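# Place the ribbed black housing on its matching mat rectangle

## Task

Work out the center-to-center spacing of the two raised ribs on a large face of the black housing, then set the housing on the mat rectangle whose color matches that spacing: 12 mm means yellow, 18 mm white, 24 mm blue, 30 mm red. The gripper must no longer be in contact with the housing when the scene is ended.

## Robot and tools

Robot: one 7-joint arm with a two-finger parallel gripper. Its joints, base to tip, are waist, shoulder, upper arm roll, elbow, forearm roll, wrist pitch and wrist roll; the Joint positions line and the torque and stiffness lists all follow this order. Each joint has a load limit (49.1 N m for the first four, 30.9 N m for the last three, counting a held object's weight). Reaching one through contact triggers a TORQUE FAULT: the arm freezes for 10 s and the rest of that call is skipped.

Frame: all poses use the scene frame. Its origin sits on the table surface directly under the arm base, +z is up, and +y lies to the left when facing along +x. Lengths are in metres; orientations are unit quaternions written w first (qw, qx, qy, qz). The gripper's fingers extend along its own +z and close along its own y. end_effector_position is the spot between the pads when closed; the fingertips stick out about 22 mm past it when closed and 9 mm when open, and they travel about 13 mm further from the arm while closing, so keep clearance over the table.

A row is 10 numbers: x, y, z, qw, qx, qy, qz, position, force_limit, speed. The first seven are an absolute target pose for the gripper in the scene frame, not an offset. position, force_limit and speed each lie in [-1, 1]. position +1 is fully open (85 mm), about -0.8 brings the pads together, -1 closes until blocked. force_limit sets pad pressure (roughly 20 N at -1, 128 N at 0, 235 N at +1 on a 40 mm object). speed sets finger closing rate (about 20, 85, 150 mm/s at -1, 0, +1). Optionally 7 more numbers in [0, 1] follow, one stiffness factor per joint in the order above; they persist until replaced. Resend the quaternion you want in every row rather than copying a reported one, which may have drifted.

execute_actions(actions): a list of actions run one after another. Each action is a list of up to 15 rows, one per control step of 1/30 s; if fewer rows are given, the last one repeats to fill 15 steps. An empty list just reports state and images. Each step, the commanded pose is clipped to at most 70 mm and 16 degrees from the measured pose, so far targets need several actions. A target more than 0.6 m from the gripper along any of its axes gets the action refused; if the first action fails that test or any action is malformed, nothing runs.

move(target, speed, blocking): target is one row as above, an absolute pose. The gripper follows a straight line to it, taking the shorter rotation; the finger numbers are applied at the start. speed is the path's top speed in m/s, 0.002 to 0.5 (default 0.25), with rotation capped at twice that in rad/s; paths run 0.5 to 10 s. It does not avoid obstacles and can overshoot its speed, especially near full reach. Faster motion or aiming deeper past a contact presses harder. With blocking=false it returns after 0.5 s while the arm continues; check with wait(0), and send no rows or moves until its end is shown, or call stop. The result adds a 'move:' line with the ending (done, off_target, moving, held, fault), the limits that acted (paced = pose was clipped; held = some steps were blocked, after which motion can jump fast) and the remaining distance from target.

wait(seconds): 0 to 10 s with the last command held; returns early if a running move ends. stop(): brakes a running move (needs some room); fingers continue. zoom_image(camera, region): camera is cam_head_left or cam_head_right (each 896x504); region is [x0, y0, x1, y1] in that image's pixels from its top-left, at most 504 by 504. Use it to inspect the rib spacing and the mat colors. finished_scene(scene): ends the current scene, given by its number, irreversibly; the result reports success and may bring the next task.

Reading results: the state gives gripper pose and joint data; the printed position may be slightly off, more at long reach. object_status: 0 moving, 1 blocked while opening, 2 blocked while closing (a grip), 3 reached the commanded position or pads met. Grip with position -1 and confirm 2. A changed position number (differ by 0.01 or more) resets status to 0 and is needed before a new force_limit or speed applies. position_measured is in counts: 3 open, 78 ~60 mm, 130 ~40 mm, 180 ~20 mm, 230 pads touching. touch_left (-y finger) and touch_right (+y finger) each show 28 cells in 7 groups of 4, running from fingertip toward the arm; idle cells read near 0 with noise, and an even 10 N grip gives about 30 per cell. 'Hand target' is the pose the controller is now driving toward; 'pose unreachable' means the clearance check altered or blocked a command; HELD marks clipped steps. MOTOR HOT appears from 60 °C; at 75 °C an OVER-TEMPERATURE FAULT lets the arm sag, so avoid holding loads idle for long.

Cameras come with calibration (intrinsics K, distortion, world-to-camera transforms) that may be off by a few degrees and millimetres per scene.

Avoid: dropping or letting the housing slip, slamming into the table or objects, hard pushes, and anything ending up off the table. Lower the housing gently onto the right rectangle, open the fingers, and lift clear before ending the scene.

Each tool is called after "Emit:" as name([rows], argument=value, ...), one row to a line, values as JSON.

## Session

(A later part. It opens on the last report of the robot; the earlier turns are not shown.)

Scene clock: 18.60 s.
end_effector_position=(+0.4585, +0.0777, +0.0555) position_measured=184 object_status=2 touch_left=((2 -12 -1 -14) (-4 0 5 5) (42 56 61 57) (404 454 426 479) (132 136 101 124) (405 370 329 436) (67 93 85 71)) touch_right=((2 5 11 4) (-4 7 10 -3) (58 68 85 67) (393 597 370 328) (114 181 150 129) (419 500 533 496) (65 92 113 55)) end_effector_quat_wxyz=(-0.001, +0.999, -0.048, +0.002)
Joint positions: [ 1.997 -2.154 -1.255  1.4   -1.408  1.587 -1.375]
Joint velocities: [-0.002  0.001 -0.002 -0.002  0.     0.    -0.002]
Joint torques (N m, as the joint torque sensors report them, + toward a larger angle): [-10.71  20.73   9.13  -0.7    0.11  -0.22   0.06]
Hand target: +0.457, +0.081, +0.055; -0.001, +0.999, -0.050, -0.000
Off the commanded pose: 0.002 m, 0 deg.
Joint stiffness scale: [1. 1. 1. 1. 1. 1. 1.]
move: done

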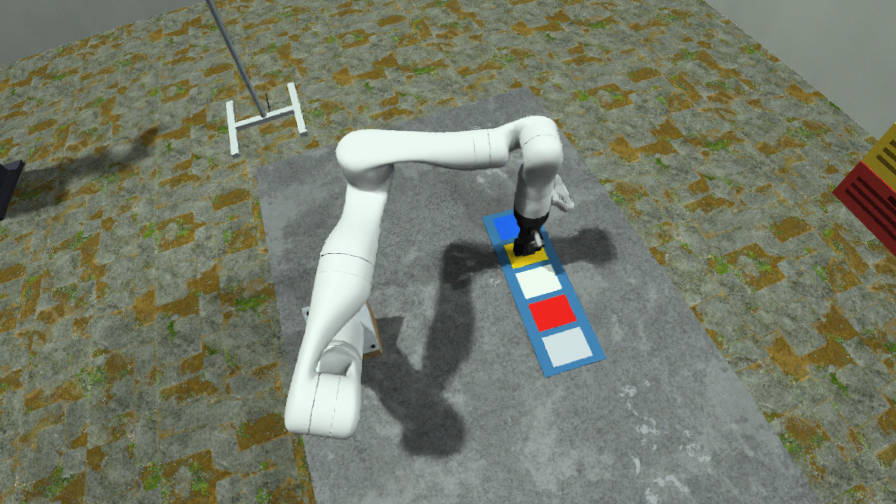

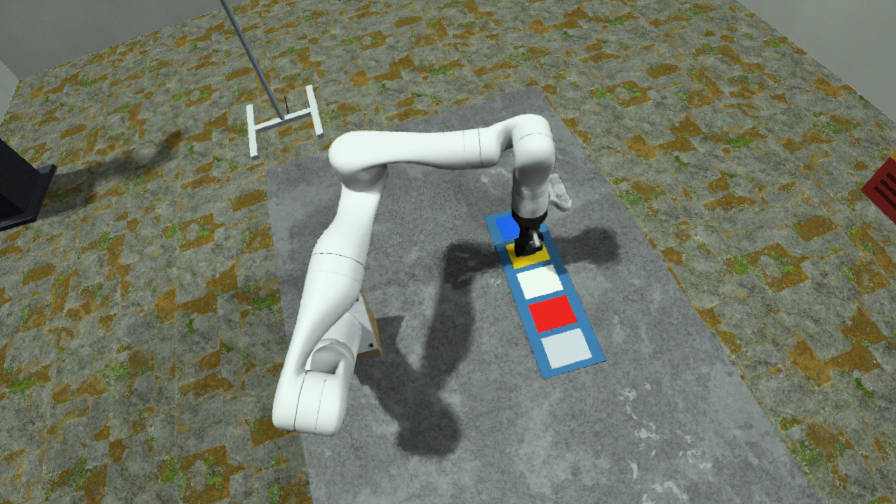

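Emit:
move(target=[0.458,0.078,0.034,0,0.999,-0.05,0,-1,-0.6,-0.3], speed=0.04)

Emit:
execute_actions([
  [[0.458,0.078,0.036,0,0.999,-0.05,0,0.3,-0.6,0]],
])

Emit:
move(target=[0.458,0.078,0.11,0,0.999,-0.05,0,0.3,-0.6,0])

Emit:
zoom_image(camera="cam_head_left", region=[470, 200, 590, 300])

Scene clock: 19.83 s.
end_effector_position=(+0.4569, +0.0785, +0.0370) position_measured=184 object_status=2 touch_left=((-2 5 -5 -21) (8 -3 0 -2) (51 70 61 63) (403 462 419 481) (135 123 107 125) (402 371 335 430) (78 95 85 61)) touch_right=((5 16 15 -6) (7 -2 -2 -4) (56 71 77 66) (385 600 379 332) (119 183 141 112) (411 496 527 497) (60 92 113 68)) end_effector_quat_wxyz=(+0.001, +0.999, -0.048, -0.002)
Joint positions: [ 2.005 -2.179 -1.271  1.405 -1.425  1.567 -1.375]
Joint velocities: [ 0.002 -0.002  0.001 -0.    -0.001 -0.    -0.   ]
Joint torques (N m, as the joint torque sensors report them, + toward a larger angle): [-11.2   20.95   8.91  -0.58   0.19  -0.19   0.08]
Hand target: +0.458, +0.078, +0.034; +0.000, +0.999, -0.050, -0.000
Off the commanded pose: 0.003 m, 0 deg.
Joint stiffness scale: [1. 1. 1. 1. 1. 1. 1.]
move: done

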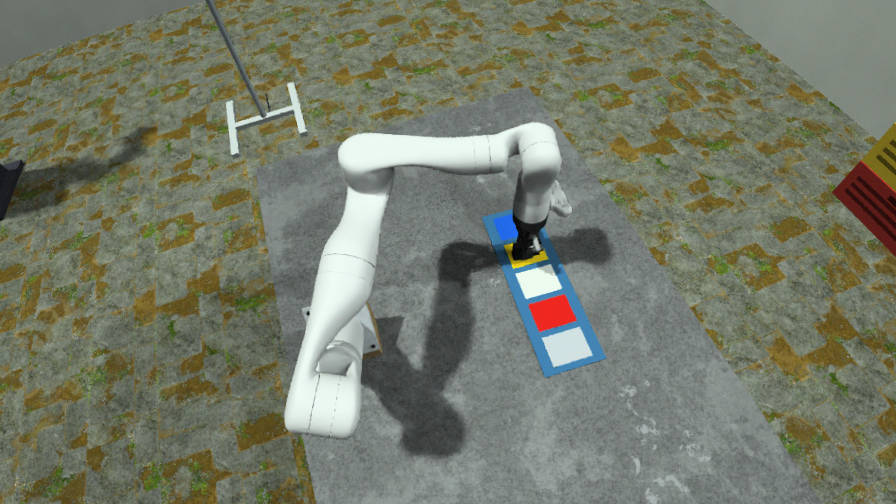

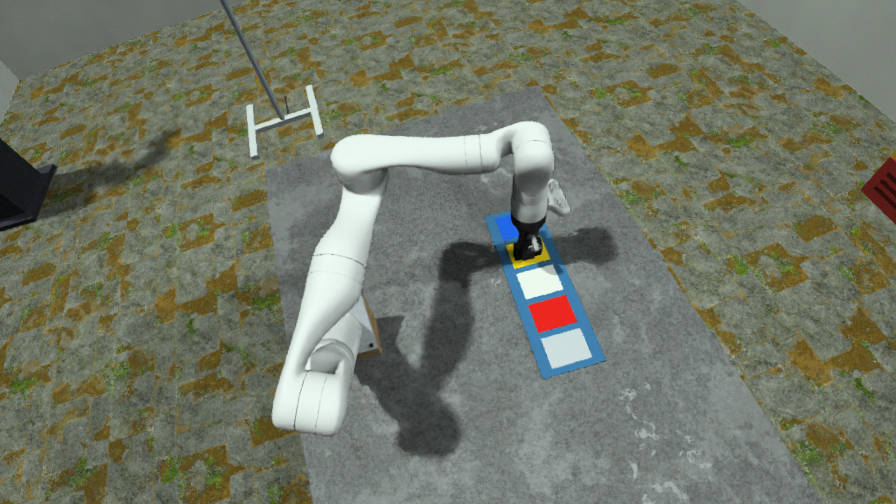

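Scene clock: 20.33 s.
end_effector_position=(+0.4569, +0.0785, +0.0370) position_measured=95 object_status=0 touch_left=((3 -18 -4 -14) (-10 -11 17 -1) (10 -2 5 6) (8 -2 4 8) (-1 -3 1 1) (-2 -2 -4 7) (2 3 2 -2)) touch_right=((0 -4 13 11) (3 -2 -4 -14) (-2 5 -5 -2) (1 -2 -3 -4) (4 10 18 -4) (2 1 -1 4) (1 -5 -4 -6)) end_effector_quat_wxyz=(+0.001, +0.999, -0.048, -0.002)
Joint positions: [ 2.005 -2.179 -1.271  1.405 -1.425  1.567 -1.375]
Joint velocities: [ 0.001 -0.001  0.    -0.    -0.001 -0.    -0.001]
Joint torques (N m, as the joint torque sensors report them, + toward a larger angle): [-11.41  20.79   9.1   -0.22   0.31  -0.13  -0.15]
Hand target: +0.458, +0.078, +0.036; +0.000, +0.999, -0.050, -0.000
Off the commanded pose: 0.002 m, 0 deg.
Joint stiffness scale: [1. 1. 1. 1. 1. 1. 1.]
Step readings (end_effector_position):
0: (+0.4569, +0.0785, +0.0370)
1: (+0.4569, +0.0785, +0.0370)
2: (+0.4569, +0.0785, +0.0370)
4: (+0.4569, +0.0785, +0.0370)
8: (+0.4569, +0.0785, +0.0370)
15: end_effector_position above

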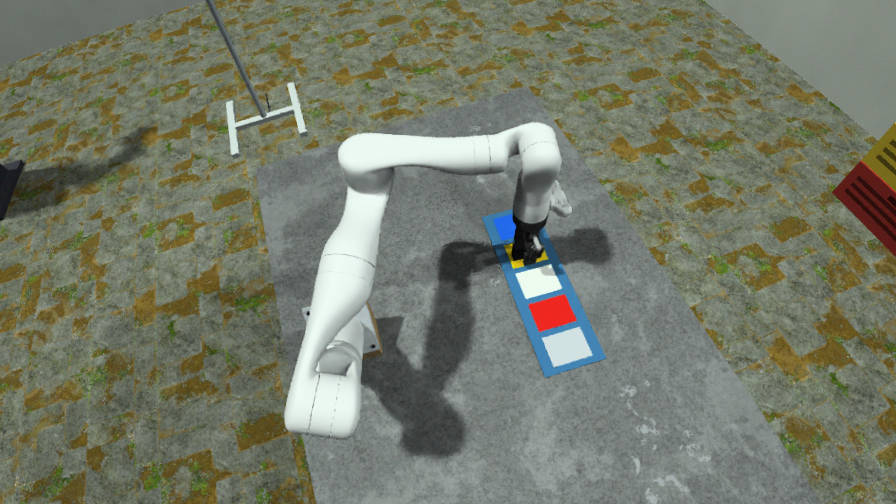

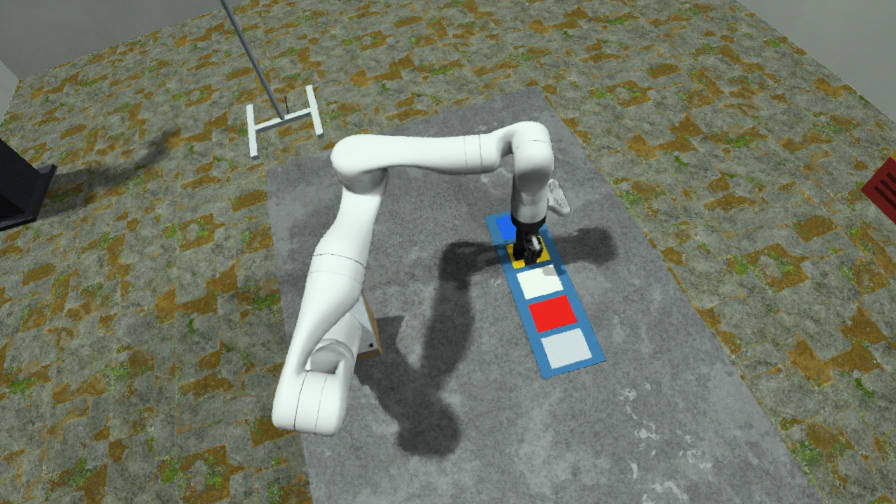

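Scene clock: 21.20 s.
end_effector_position=(+0.4592, +0.0777, +0.1071) position_measured=91 object_status=3 touch_left=((1 -5 4 -7) (-4 1 -3 1) (-2 2 4 6) (6 -5 6 -7) (14 -12 10 -2) (2 5 -7 1) (-1 10 2 -7)) touch_right=((-2 -4 10 -1) (3 -1 6 -1) (-4 0 -6 -13) (8 -14 -9 7) (-5 7 7 -7) (10 11 6 8) (-5 -10 -11 0)) end_effector_quat_wxyz=(-0.001, +0.999, -0.046, +0.002)
Joint positions: [ 1.983 -2.087 -1.201  1.352 -1.356  1.665 -1.394]
Joint velocities: [-0.     0.003  0.002 -0.001  0.     0.002 -0.002]
Joint torques (N m, as the joint torque sensors report them, + toward a larger angle): [-11.25  20.81   8.67  -1.63   0.34  -0.17  -0.11]
Hand target: +0.458, +0.078, +0.110; -0.000, +0.999, -0.050, +0.000
Off the commanded pose: 0.003 m, 0 deg.
Joint stiffness scale: [1. 1. 1. 1. 1. 1. 1.]
move: done

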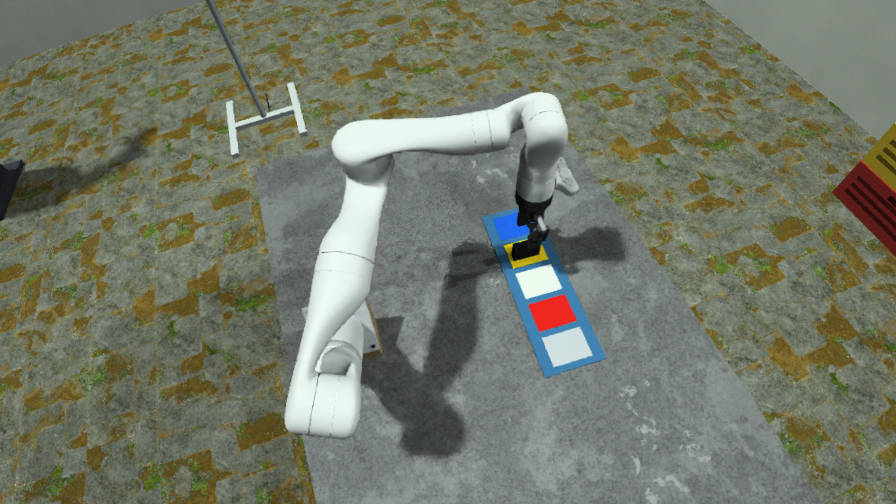

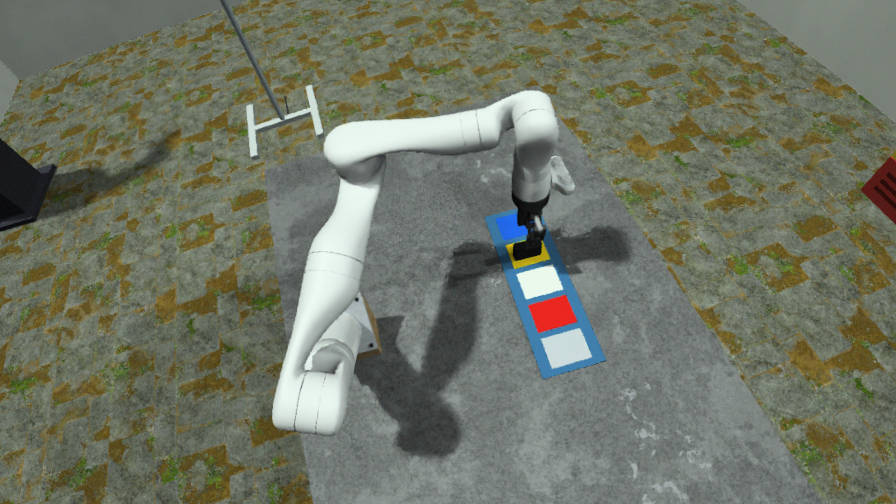

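Region (470, 200, 590, 300) of cam_head_left's 896x504 image, scaled by 4.200, with more detail than that image has.

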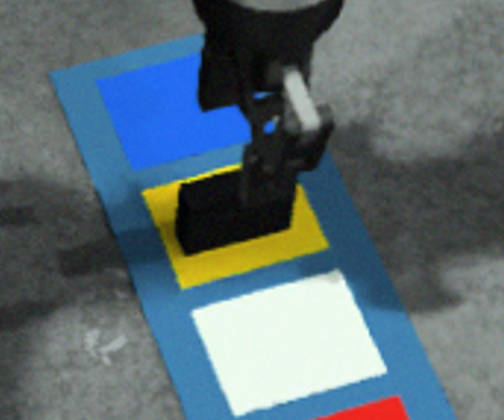

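Emit:
finished_scene(scene=1)

The scene is finished: the task was done.


## Next scene

The same job, from a new start.

Emit:
execute_actions(actions=[])

Scene clock: 0.00 s.
end_effector_position=(-0.0037, -0.0311, +0.2798) position_measured=3 object_status=3 touch_left=n/a touch_right=n/a end_effector_quat_wxyz=(+0.042, +0.470, +0.689, -0.550)
Joint positions: [-1.161  1.388 -0.258  1.773 -0.128  1.877 -1.272]
Joint velocities: [ 0.001  0.     0.    -0.     0.001  0.     0.001]
Joint torques (N m, as the joint torque sensors report them, + toward a larger angle): no reading
Hand target: -0.004, -0.031, +0.280; +0.042, +0.470, +0.689, -0.550
Joint stiffness scale: [1. 1. 1. 1. 1. 1. 1.]

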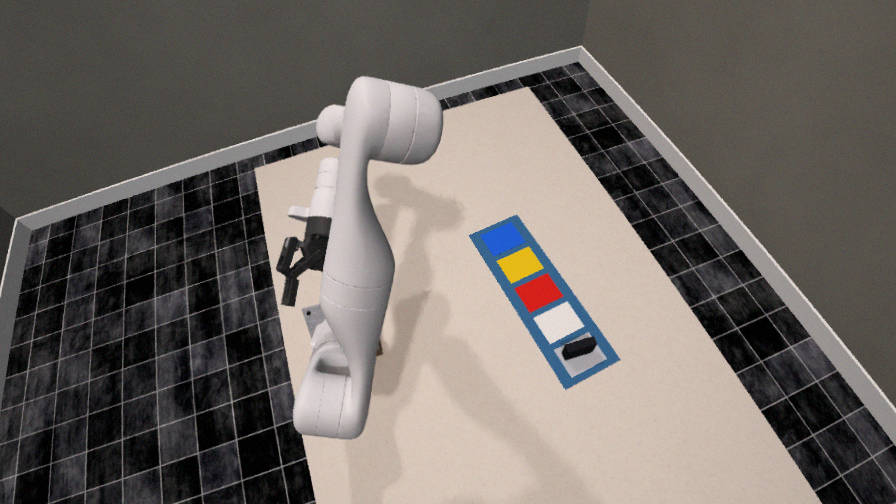

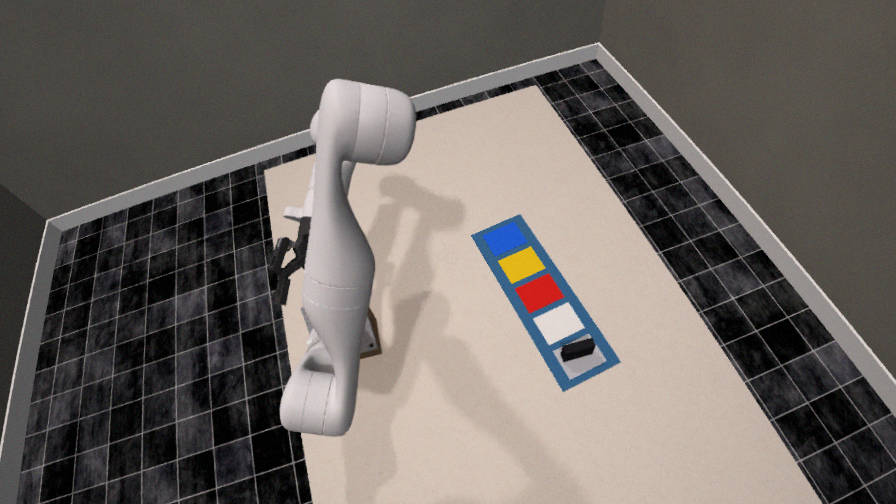

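Emit:
zoom_image(camera="cam_head_left", region=[540, 325, 620, 380])

Emit:
move(target=[0.25,0.15,0.2,0,0.8,0.6,0,1,-0.6,0], speed=0.35)

Region (540, 325, 620, 380) of cam_head_left's 896x504 image, scaled by 6.300, with more detail than that image has; it fills the top 346 rows of this view, and the rest is white.

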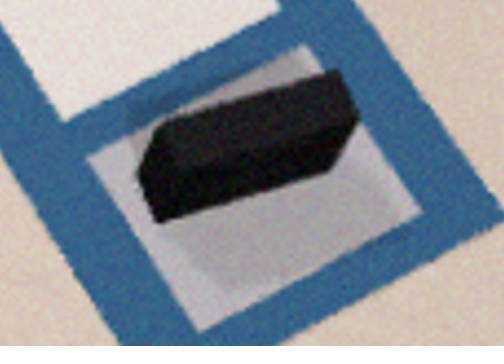

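Scene clock: 2.57 s.
end_effector_position=(+0.2490, +0.1518, +0.2009) position_measured=3 object_status=3 touch_left=((2 -7 0 -16) (0 10 10 7) (2 -8 -13 -3) (-5 -7 3 0) (-12 3 -17 2) (-2 -4 -6 0) (-7 10 -2 3)) touch_right=((2 5 5 1) (-1 0 -6 5) (8 8 1 -10) (10 -1 -9 -3) (-2 11 6 -3) (2 10 -11 0) (-6 -12 1 -3)) end_effector_quat_wxyz=(-0.002, +0.797, +0.604, -0.004)
Joint positions: [-1.206  1.129  0.098  1.649  0.262  1.129 -1.506]
Joint velocities: [-0.018 -0.002  0.018  0.006  0.001 -0.008  0.   ]
Joint torques (N m, as the joint torque sensors report them, + toward a larger angle): [ -6.84 -15.26  -1.85  -7.21   0.3   -0.01  -0.06]
Hand target: +0.250, +0.152, +0.201; -0.001, +0.799, +0.601, +0.001
Off the commanded pose: 0.002 m, 1 deg.
Joint stiffness scale: [1. 1. 1. 1. 1. 1. 1.]
move: done

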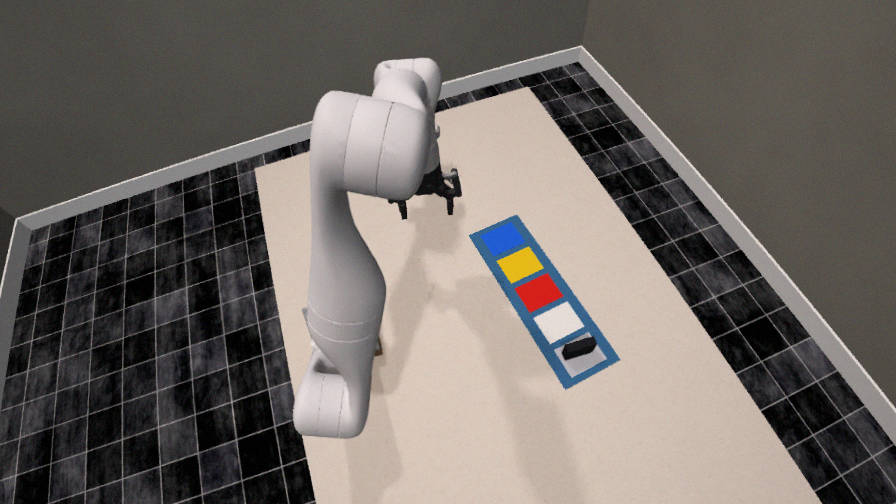

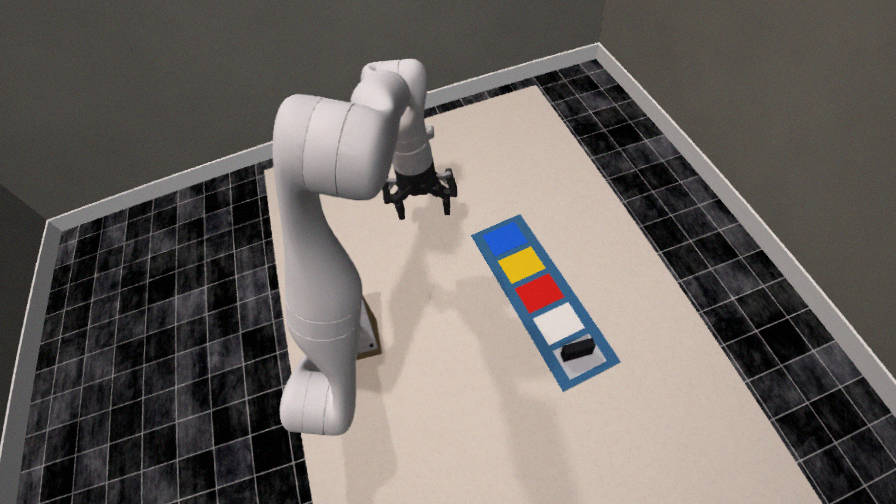

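Emit:
move(target=[0.445,-0.192,0.11,0,0.999,-0.043,0,1,-0.6,0], speed=0.35)

Emit:
move(target=[0.445,-0.192,0.033,0,0.999,-0.043,0,0.6,-0.6,0], speed=0.12)

Emit:
zoom_image(camera="cam_head_left", region=[520, 290, 640, 390])

Scene clock: 5.87 s.
end_effector_position=(+0.4450, -0.1916, +0.1105) position_measured=3 object_status=3 touch_left=((-1 1 2 -5) (-1 -6 7 2) (3 -4 0 -3) (14 -8 6 -1) (-1 -5 -3 1) (0 1 1 6) (-5 13 5 -3)) touch_right=((3 -2 9 5) (1 -4 4 14) (3 -11 0 -13) (4 2 -2 3) (-5 3 3 -12) (0 13 4 3) (0 3 -2 8)) end_effector_quat_wxyz=(+0.003, +0.999, -0.035, -0.000)
Joint positions: [-0.875  0.929  0.837  1.745  0.208  0.871 -1.905]
Joint velocities: [ 0.006 -0.001 -0.001 -0.002 -0.001  0.    -0.001]
Joint torques (N m, as the joint torque sensors report them, + toward a larger angle): [-12.22  -9.3   -0.68  -5.97   0.    -0.04   0.07]
Hand target: +0.449, -0.192, +0.110; +0.000, +0.999, -0.043, +0.003
Off the commanded pose: 0.001 m, 1 deg.
Joint stiffness scale: [1. 1. 1. 1. 1. 1. 1.]
move: done

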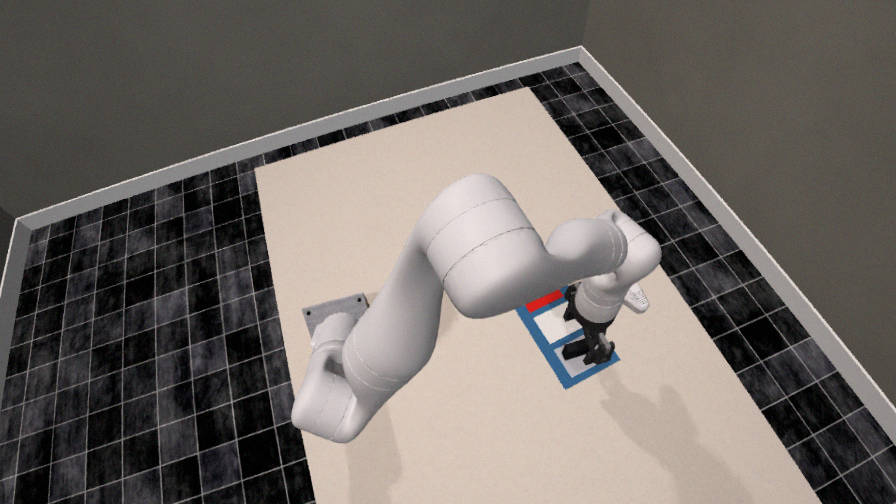

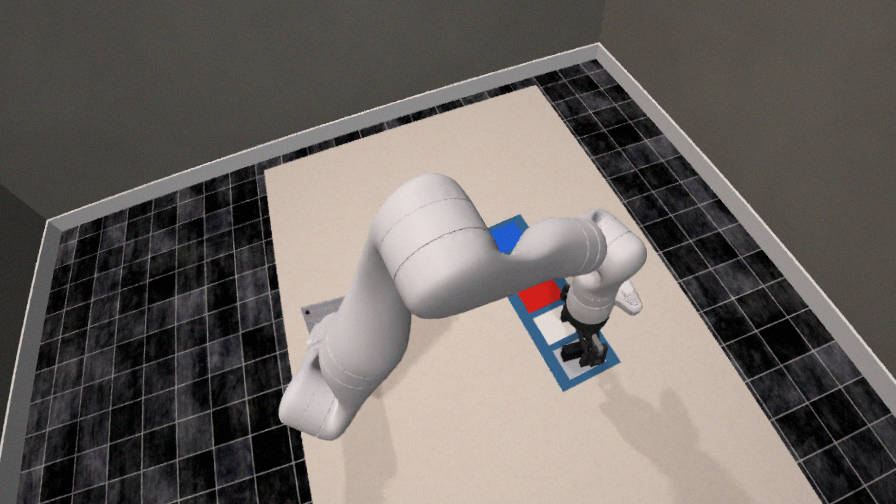

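Scene clock: 7.00 s.
end_effector_position=(+0.4467, -0.1943, +0.0355) position_measured=53 object_status=3 touch_left=((-2 -7 3 -22) (7 -3 8 -1) (6 -5 5 4) (-2 1 8 -11) (3 2 3 -2) (-5 4 -11 8) (0 9 0 -1)) touch_right=((2 1 9 0) (7 1 -2 -8) (10 -3 -6 -10) (11 -4 6 -3) (-6 -5 9 -12) (0 6 0 -8) (-1 1 -9 1)) end_effector_quat_wxyz=(+0.002, +0.999, -0.039, +0.001)
Joint positions: [-0.76   1.022  0.819  1.805  0.208  0.67  -1.905]
Joint velocities: [ 0.002  0.003 -0.001 -0.    -0.    -0.     0.001]
Joint torques (N m, as the joint torque sensors report them, + toward a larger angle): [-13.57 -10.69  -0.52  -4.97   0.21  -0.05  -0.06]
Hand target: +0.445, -0.192, +0.033; +0.000, +0.999, -0.043, -0.000
Off the commanded pose: 0.004 m, 1 deg.
Joint stiffness scale: [1. 1. 1. 1. 1. 1. 1.]
move: off_target

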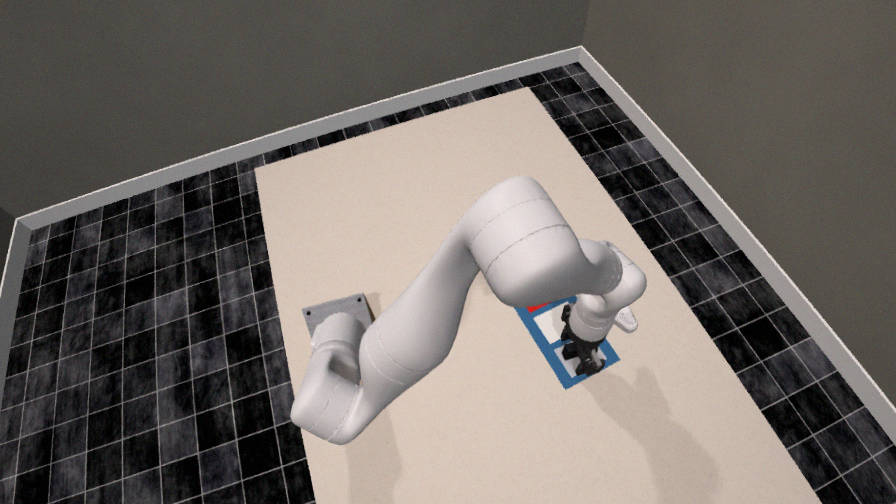

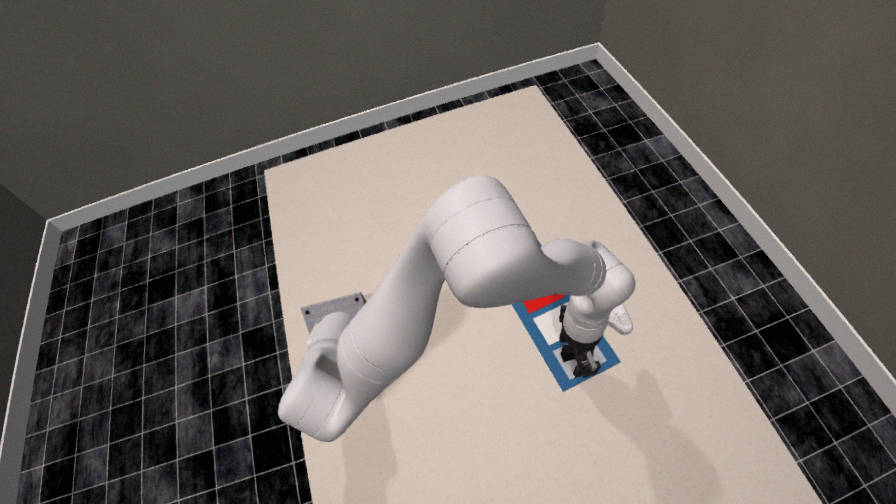

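Region (520, 290, 640, 390) of cam_head_left's 896x504 image, scaled by 4.200, with more detail than that image has.

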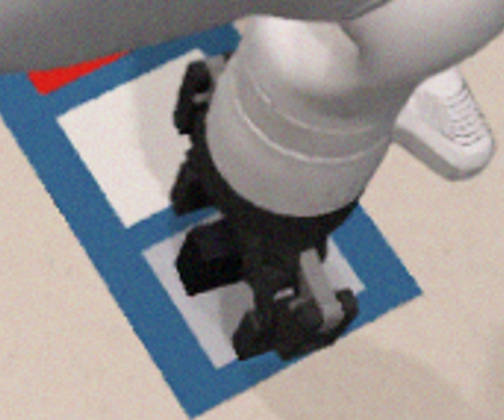

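Emit:
move(target=[0.446,-0.187,0.033,0,0.999,-0.043,0,-1,-0.6,-0.3])

Scene clock: 8.23 s.
end_effector_position=(+0.4451, -0.1901, +0.0333) position_measured=185 object_status=2 touch_left=((12 10 61 44) (26 198 322 370) (16 157 256 269) (10 12 58 64) (3 12 12 30) (28 130 183 245) (43 378 518 469)) touch_right=((7 32 95 53) (34 183 435 407) (14 218 359 317) (12 39 54 47) (5 15 29 4) (13 168 261 241) (43 395 672 409)) end_effector_quat_wxyz=(+0.002, +0.999, -0.038, -0.002)
Joint positions: [-0.76   1.03   0.815  1.805  0.2    0.67  -1.906]
Joint velocities: [ 0.001  0.001  0.    -0.    -0.    -0.     0.002]
Joint torques (N m, as the joint torque sensors report them, + toward a larger angle): [-12.91 -10.94  -0.8   -5.12  -0.1   -0.46  -0.2 ]
Hand target: +0.446, -0.187, +0.033; -0.000, +0.999, -0.043, -0.000
Off the commanded pose: 0.003 m, 1 deg.
Joint stiffness scale: [1. 1. 1. 1. 1. 1. 1.]
move: done

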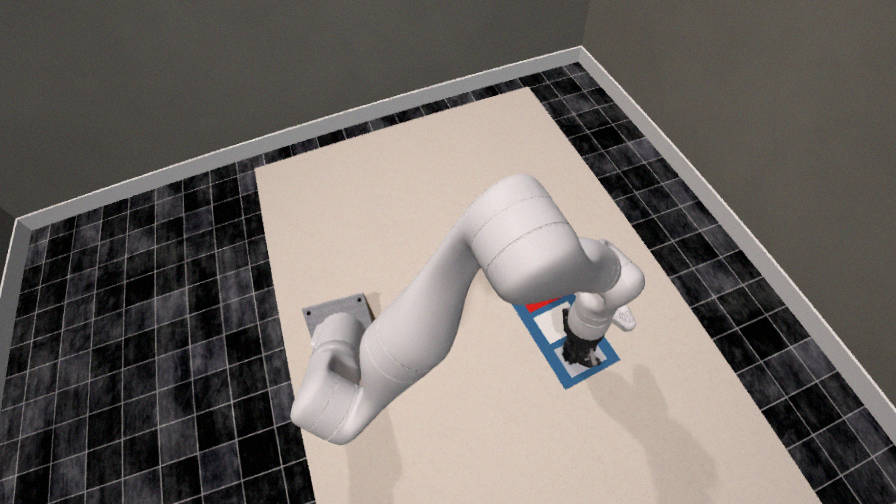

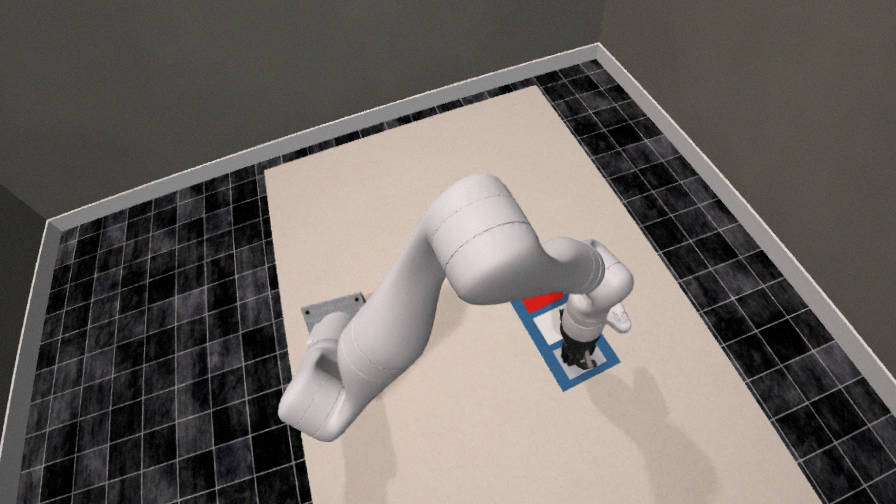

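Emit:
move(target=[0.445,-0.18,0.065,0,0.999,-0.043,0,-1,-0.6,-0.3], speed=0.15)

Emit:
move(target=[0.414,0.137,0.052,0,0.999,0.045,0,-1,-0.6,-0.3], speed=0.3)

Emit:
move(target=[0.414,0.137,0.033,0,0.999,0.045,0,-1,-0.6,-0.3], speed=0.04)

Emit:
zoom_image(camera="cam_head_right", region=[450, 190, 570, 290])

Scene clock: 9.53 s.
end_effector_position=(+0.4441, -0.1802, +0.0624) position_measured=185 object_status=2 touch_left=((3 17 63 31) (23 200 316 376) (22 154 255 262) (4 20 49 49) (8 14 9 16) (15 133 179 235) (48 394 526 468)) touch_right=((9 40 113 62) (26 179 435 402) (19 209 369 314) (13 35 50 46) (-4 20 43 6) (14 162 263 243) (38 390 658 404)) end_effector_quat_wxyz=(+0.001, +0.999, -0.035, +0.000)
Joint positions: [-0.819  1.004  0.821  1.793  0.189  0.736 -1.912]
Joint velocities: [-0.006 -0.     0.006 -0.    -0.006  0.    -0.003]
Joint torques (N m, as the joint torque sensors report them, + toward a larger angle): [-13.26 -10.74  -0.65  -5.36   0.47   0.     0.14]
Hand target: +0.445, -0.180, +0.065; -0.000, +0.999, -0.043, -0.000
Off the commanded pose: 0.003 m, 1 deg.
Joint stiffness scale: [1. 1. 1. 1. 1. 1. 1.]
move: done

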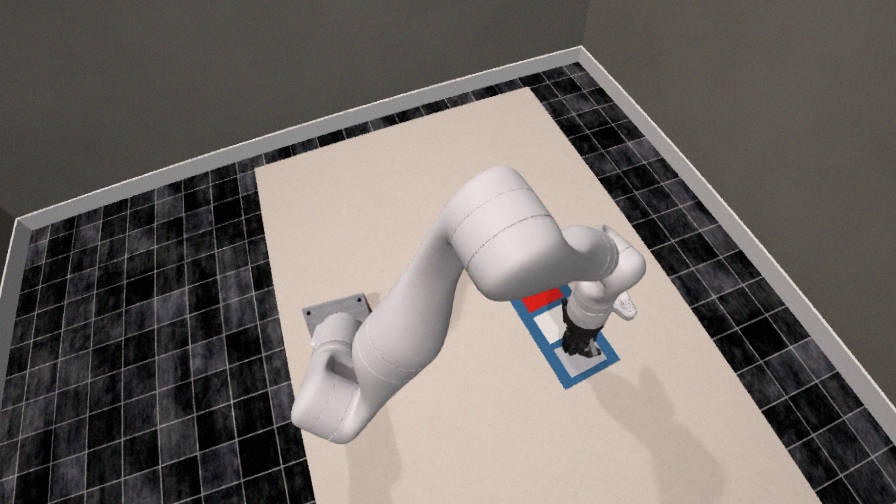

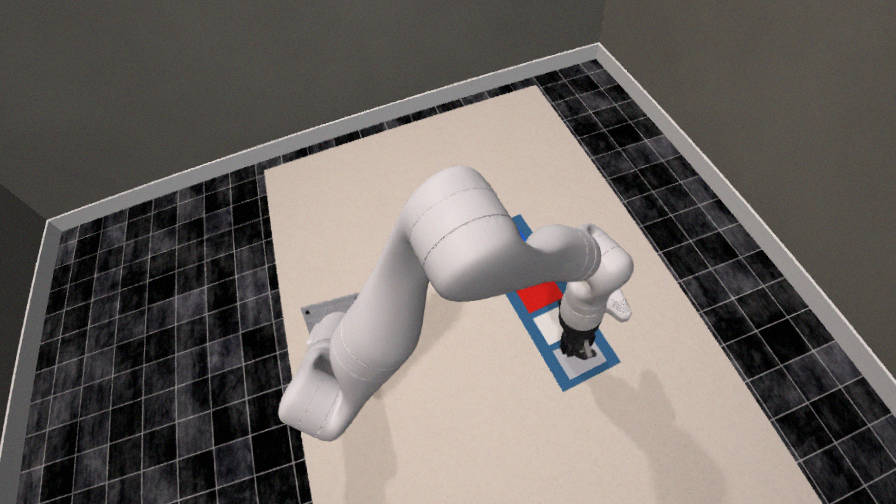

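Scene clock: 11.20 s.
end_effector_position=(+0.4134, +0.1356, +0.0517) position_measured=185 object_status=2 touch_left=((9 31 61 40) (26 190 316 366) (27 161 253 267) (-1 27 47 57) (3 10 22 28) (14 142 171 248) (45 394 512 472)) touch_right=((-2 28 101 63) (28 189 437 407) (25 207 346 308) (9 42 43 44) (7 15 33 27) (16 159 270 247) (46 384 647 403)) end_effector_quat_wxyz=(-0.002, +0.999, +0.050, +0.001)
Joint positions: [-1.05   1.453  0.507  1.461  0.039  0.877 -2.212]
Joint velocities: [-0.002  0.007  0.    -0.002 -0.     0.001  0.001]
Joint torques (N m, as the joint torque sensors report them, + toward a larger angle): [-11.73 -19.66  -0.11  -6.14   0.4    0.08   0.02]
Hand target: +0.412, +0.137, +0.052; -0.001, +0.999, +0.045, -0.002
Off the commanded pose: 0.002 m, 1 deg.
Joint stiffness scale: [1. 1. 1. 1. 1. 1. 1.]
move: done

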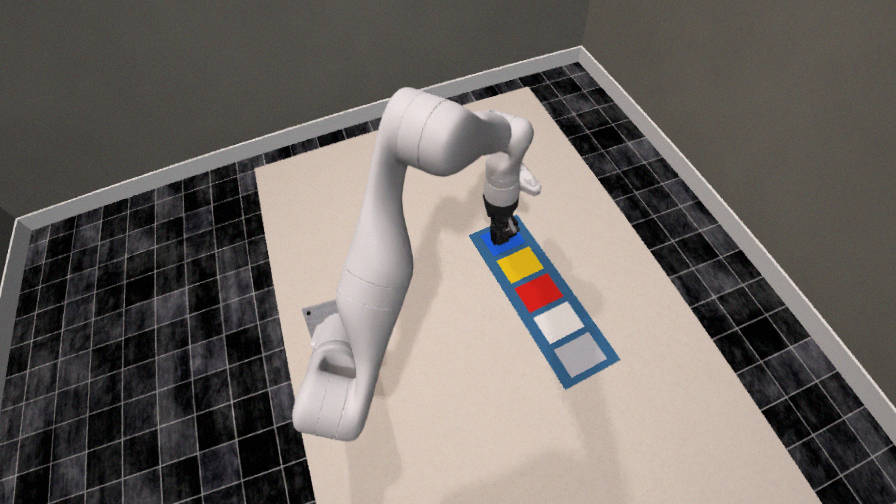

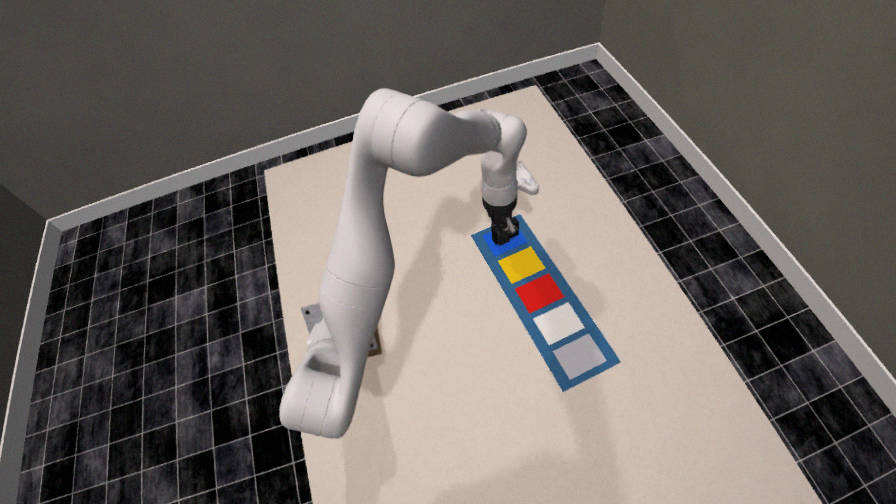

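Scene clock: 12.03 s.
end_effector_position=(+0.4136, +0.1370, +0.0356) position_measured=185 object_status=2 touch_left=((-7 21 60 43) (27 208 302 373) (17 159 255 262) (3 28 53 53) (-5 12 24 29) (21 139 182 247) (38 388 511 476)) touch_right=((9 38 93 63) (34 182 439 398) (23 205 359 312) (3 31 47 50) (-7 24 42 9) (30 166 267 249) (39 387 647 399)) end_effector_quat_wxyz=(+0.001, +0.999, +0.052, +0.000)
Joint positions: [-1.04   1.481  0.507  1.461  0.039  0.852 -2.212]
Joint velocities: [ 0.     0.002 -0.    -0.    -0.    -0.    -0.001]
Joint torques (N m, as the joint torque sensors report them, + toward a larger angle): [-11.72 -19.82   0.22  -6.11   0.34  -0.02  -0.25]
Hand target: +0.414, +0.137, +0.033; +0.000, +0.999, +0.045, -0.000
Off the commanded pose: 0.003 m, 1 deg.
Joint stiffness scale: [1. 1. 1. 1. 1. 1. 1.]
move: done

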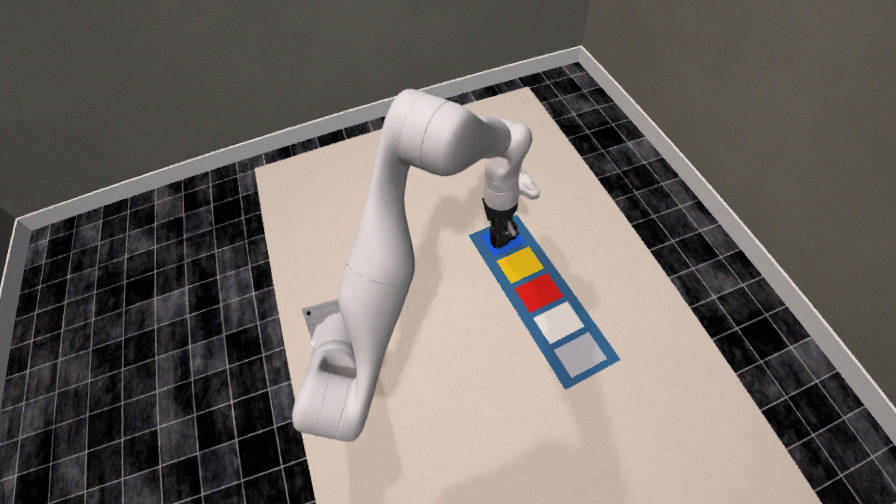

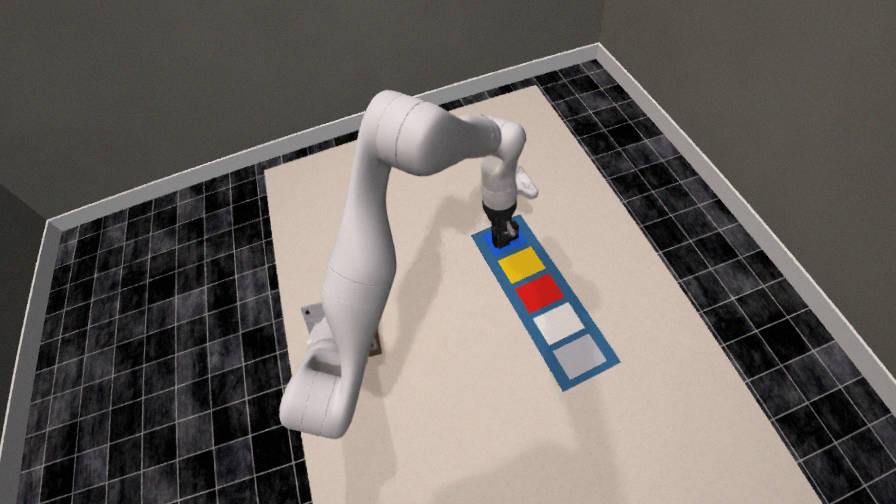

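Region (450, 190, 570, 290) of cam_head_right's 896x504 image, scaled by 4.200, with more detail than that image has.

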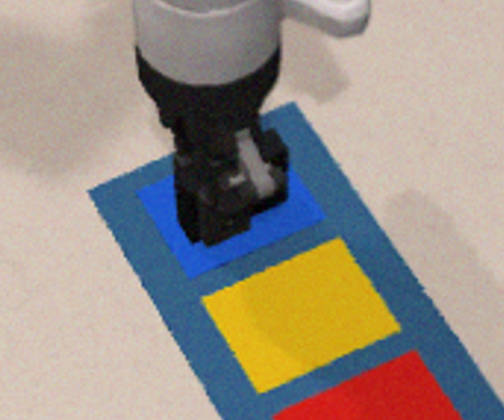

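Emit:
execute_actions([
  [[0.414,0.137,0.0305,0,0.999,0.045,0,-1,-0.6,-0.3]],
  [[0.414,0.137,0.032,0,0.999,0.045,0,0.3,-0.6,0]],
])

Emit:
move(target=[0.414,0.137,0.11,0,0.999,0.045,0,0.3,-0.6,0])

Emit:
zoom_image(camera="cam_head_right", region=[450, 190, 570, 290])

Scene clock: 13.30 s.
end_effector_position=(+0.4142, +0.1375, +0.0337) position_measured=96 object_status=0 touch_left=((5 0 2 -14) (7 -2 3 5) (-7 -3 -7 0) (6 2 6 -1) (6 -5 8 -2) (-4 10 -6 -3) (-11 15 10 1)) touch_right=((5 12 8 8) (-5 5 4 4) (7 -1 -3 -9) (11 7 -1 9) (-5 6 2 -12) (-4 11 -3 -8) (-13 -13 2 5)) end_effector_quat_wxyz=(+0.001, +0.999, +0.052, +0.001)
Joint positions: [-1.038  1.484  0.508  1.461  0.039  0.847 -2.212]
Joint velocities: [ 0.001 -0.     0.    -0.     0.     0.     0.001]
Joint torques (N m, as the joint torque sensors report them, + toward a larger angle): [-11.84 -19.62   0.05  -5.96   0.21  -0.2   -0.18]
Hand target: +0.414, +0.137, +0.032; +0.000, +0.999, +0.045, -0.000
Off the commanded pose: 0.002 m, 1 deg.
Joint stiffness scale: [1. 1. 1. 1. 1. 1. 1.]
Step readings (end_effector_position; steps 1 to 15: 1st action; 16 to 30: 2nd action):
0: (+0.4136, +0.1369, +0.0354)
1: (+0.4137, +0.1371, +0.0352)
2: (+0.4140, +0.1373, +0.0348)
4: (+0.4142, +0.1375, +0.0341)
8: (+0.4142, +0.1375, +0.0337)
15: (+0.4142, +0.1375, +0.0337)
16: (+0.4142, +0.1375, +0.0337)
17: (+0.4142, +0.1375, +0.0337)
19: (+0.4142, +0.1375, +0.0337)
23: (+0.4142, +0.1375, +0.0337)
30: end_effector_position above

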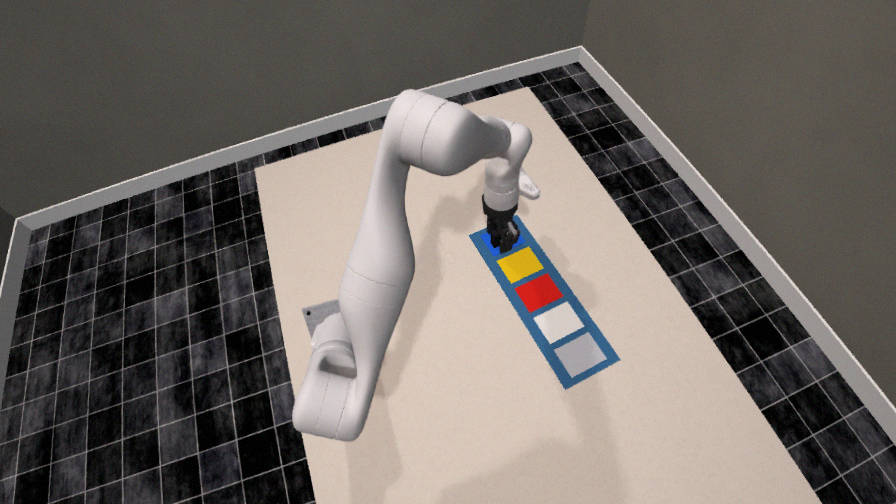

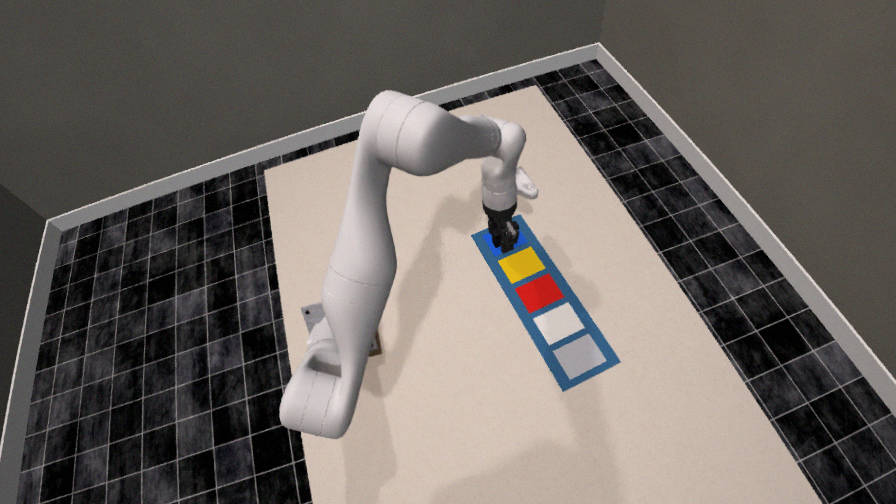

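Scene clock: 14.20 s.
end_effector_position=(+0.4136, +0.1363, +0.1066) position_measured=91 object_status=3 touch_left=((4 -6 -6 -14) (-6 0 4 -2) (3 -10 0 0) (-4 -1 4 1) (-5 9 5 -3) (0 4 -14 7) (6 10 12 3)) touch_right=((9 5 2 6) (6 0 -10 9) (-3 9 -9 -2) (2 -14 3 6) (4 -11 3 -15) (1 6 -17 1) (-7 -1 4 7)) end_effector_quat_wxyz=(+0.001, +0.999, +0.051, +0.000)
Joint positions: [-1.09   1.391  0.509  1.406  0.039  1.011 -2.212]
Joint velocities: [-0.003 -0.004  0.001 -0.    -0.     0.001  0.001]
Joint torques (N m, as the joint torque sensors report them, + toward a larger angle): [-11.66 -18.81   0.33  -6.86   0.39  -0.05  -0.1 ]
Hand target: +0.414, +0.137, +0.110; -0.000, +0.999, +0.045, +0.000
Off the commanded pose: 0.003 m, 1 deg.
Joint stiffness scale: [1. 1. 1. 1. 1. 1. 1.]
move: done

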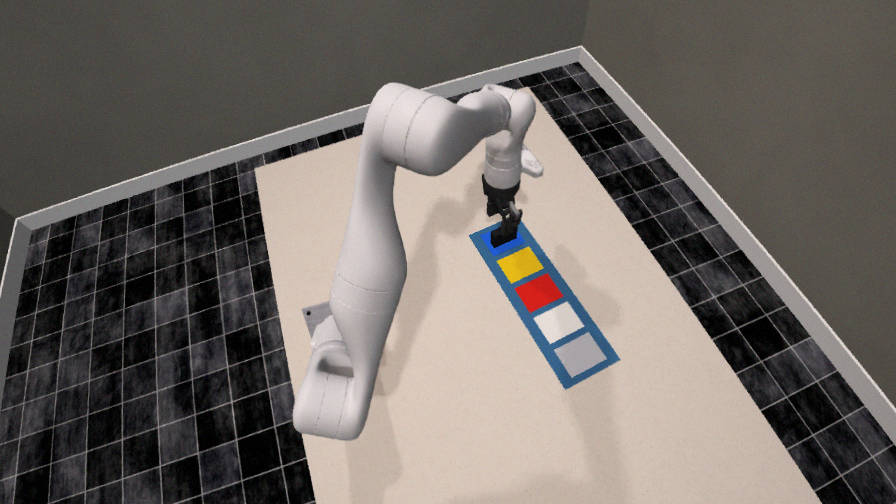

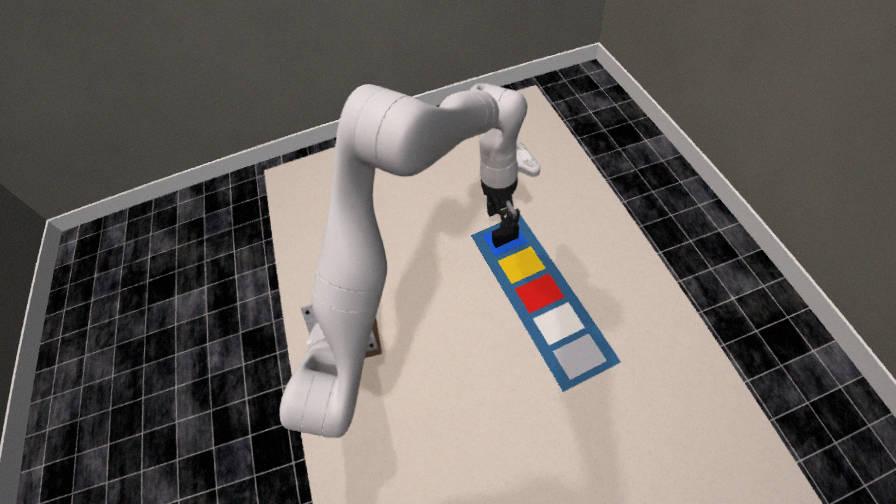

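Region (450, 190, 570, 290) of cam_head_right's 896x504 image, scaled by 4.200, with more detail than that image has.

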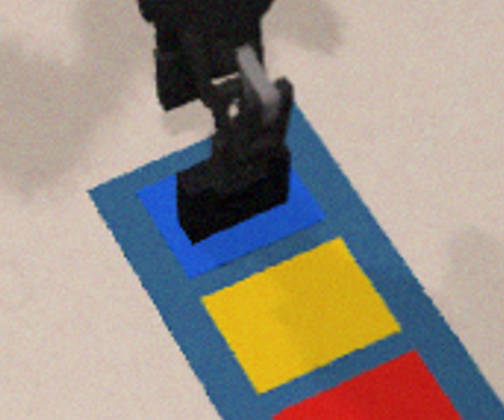

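Emit:
finished_scene(scene=2)

The scene is finished: the task was done.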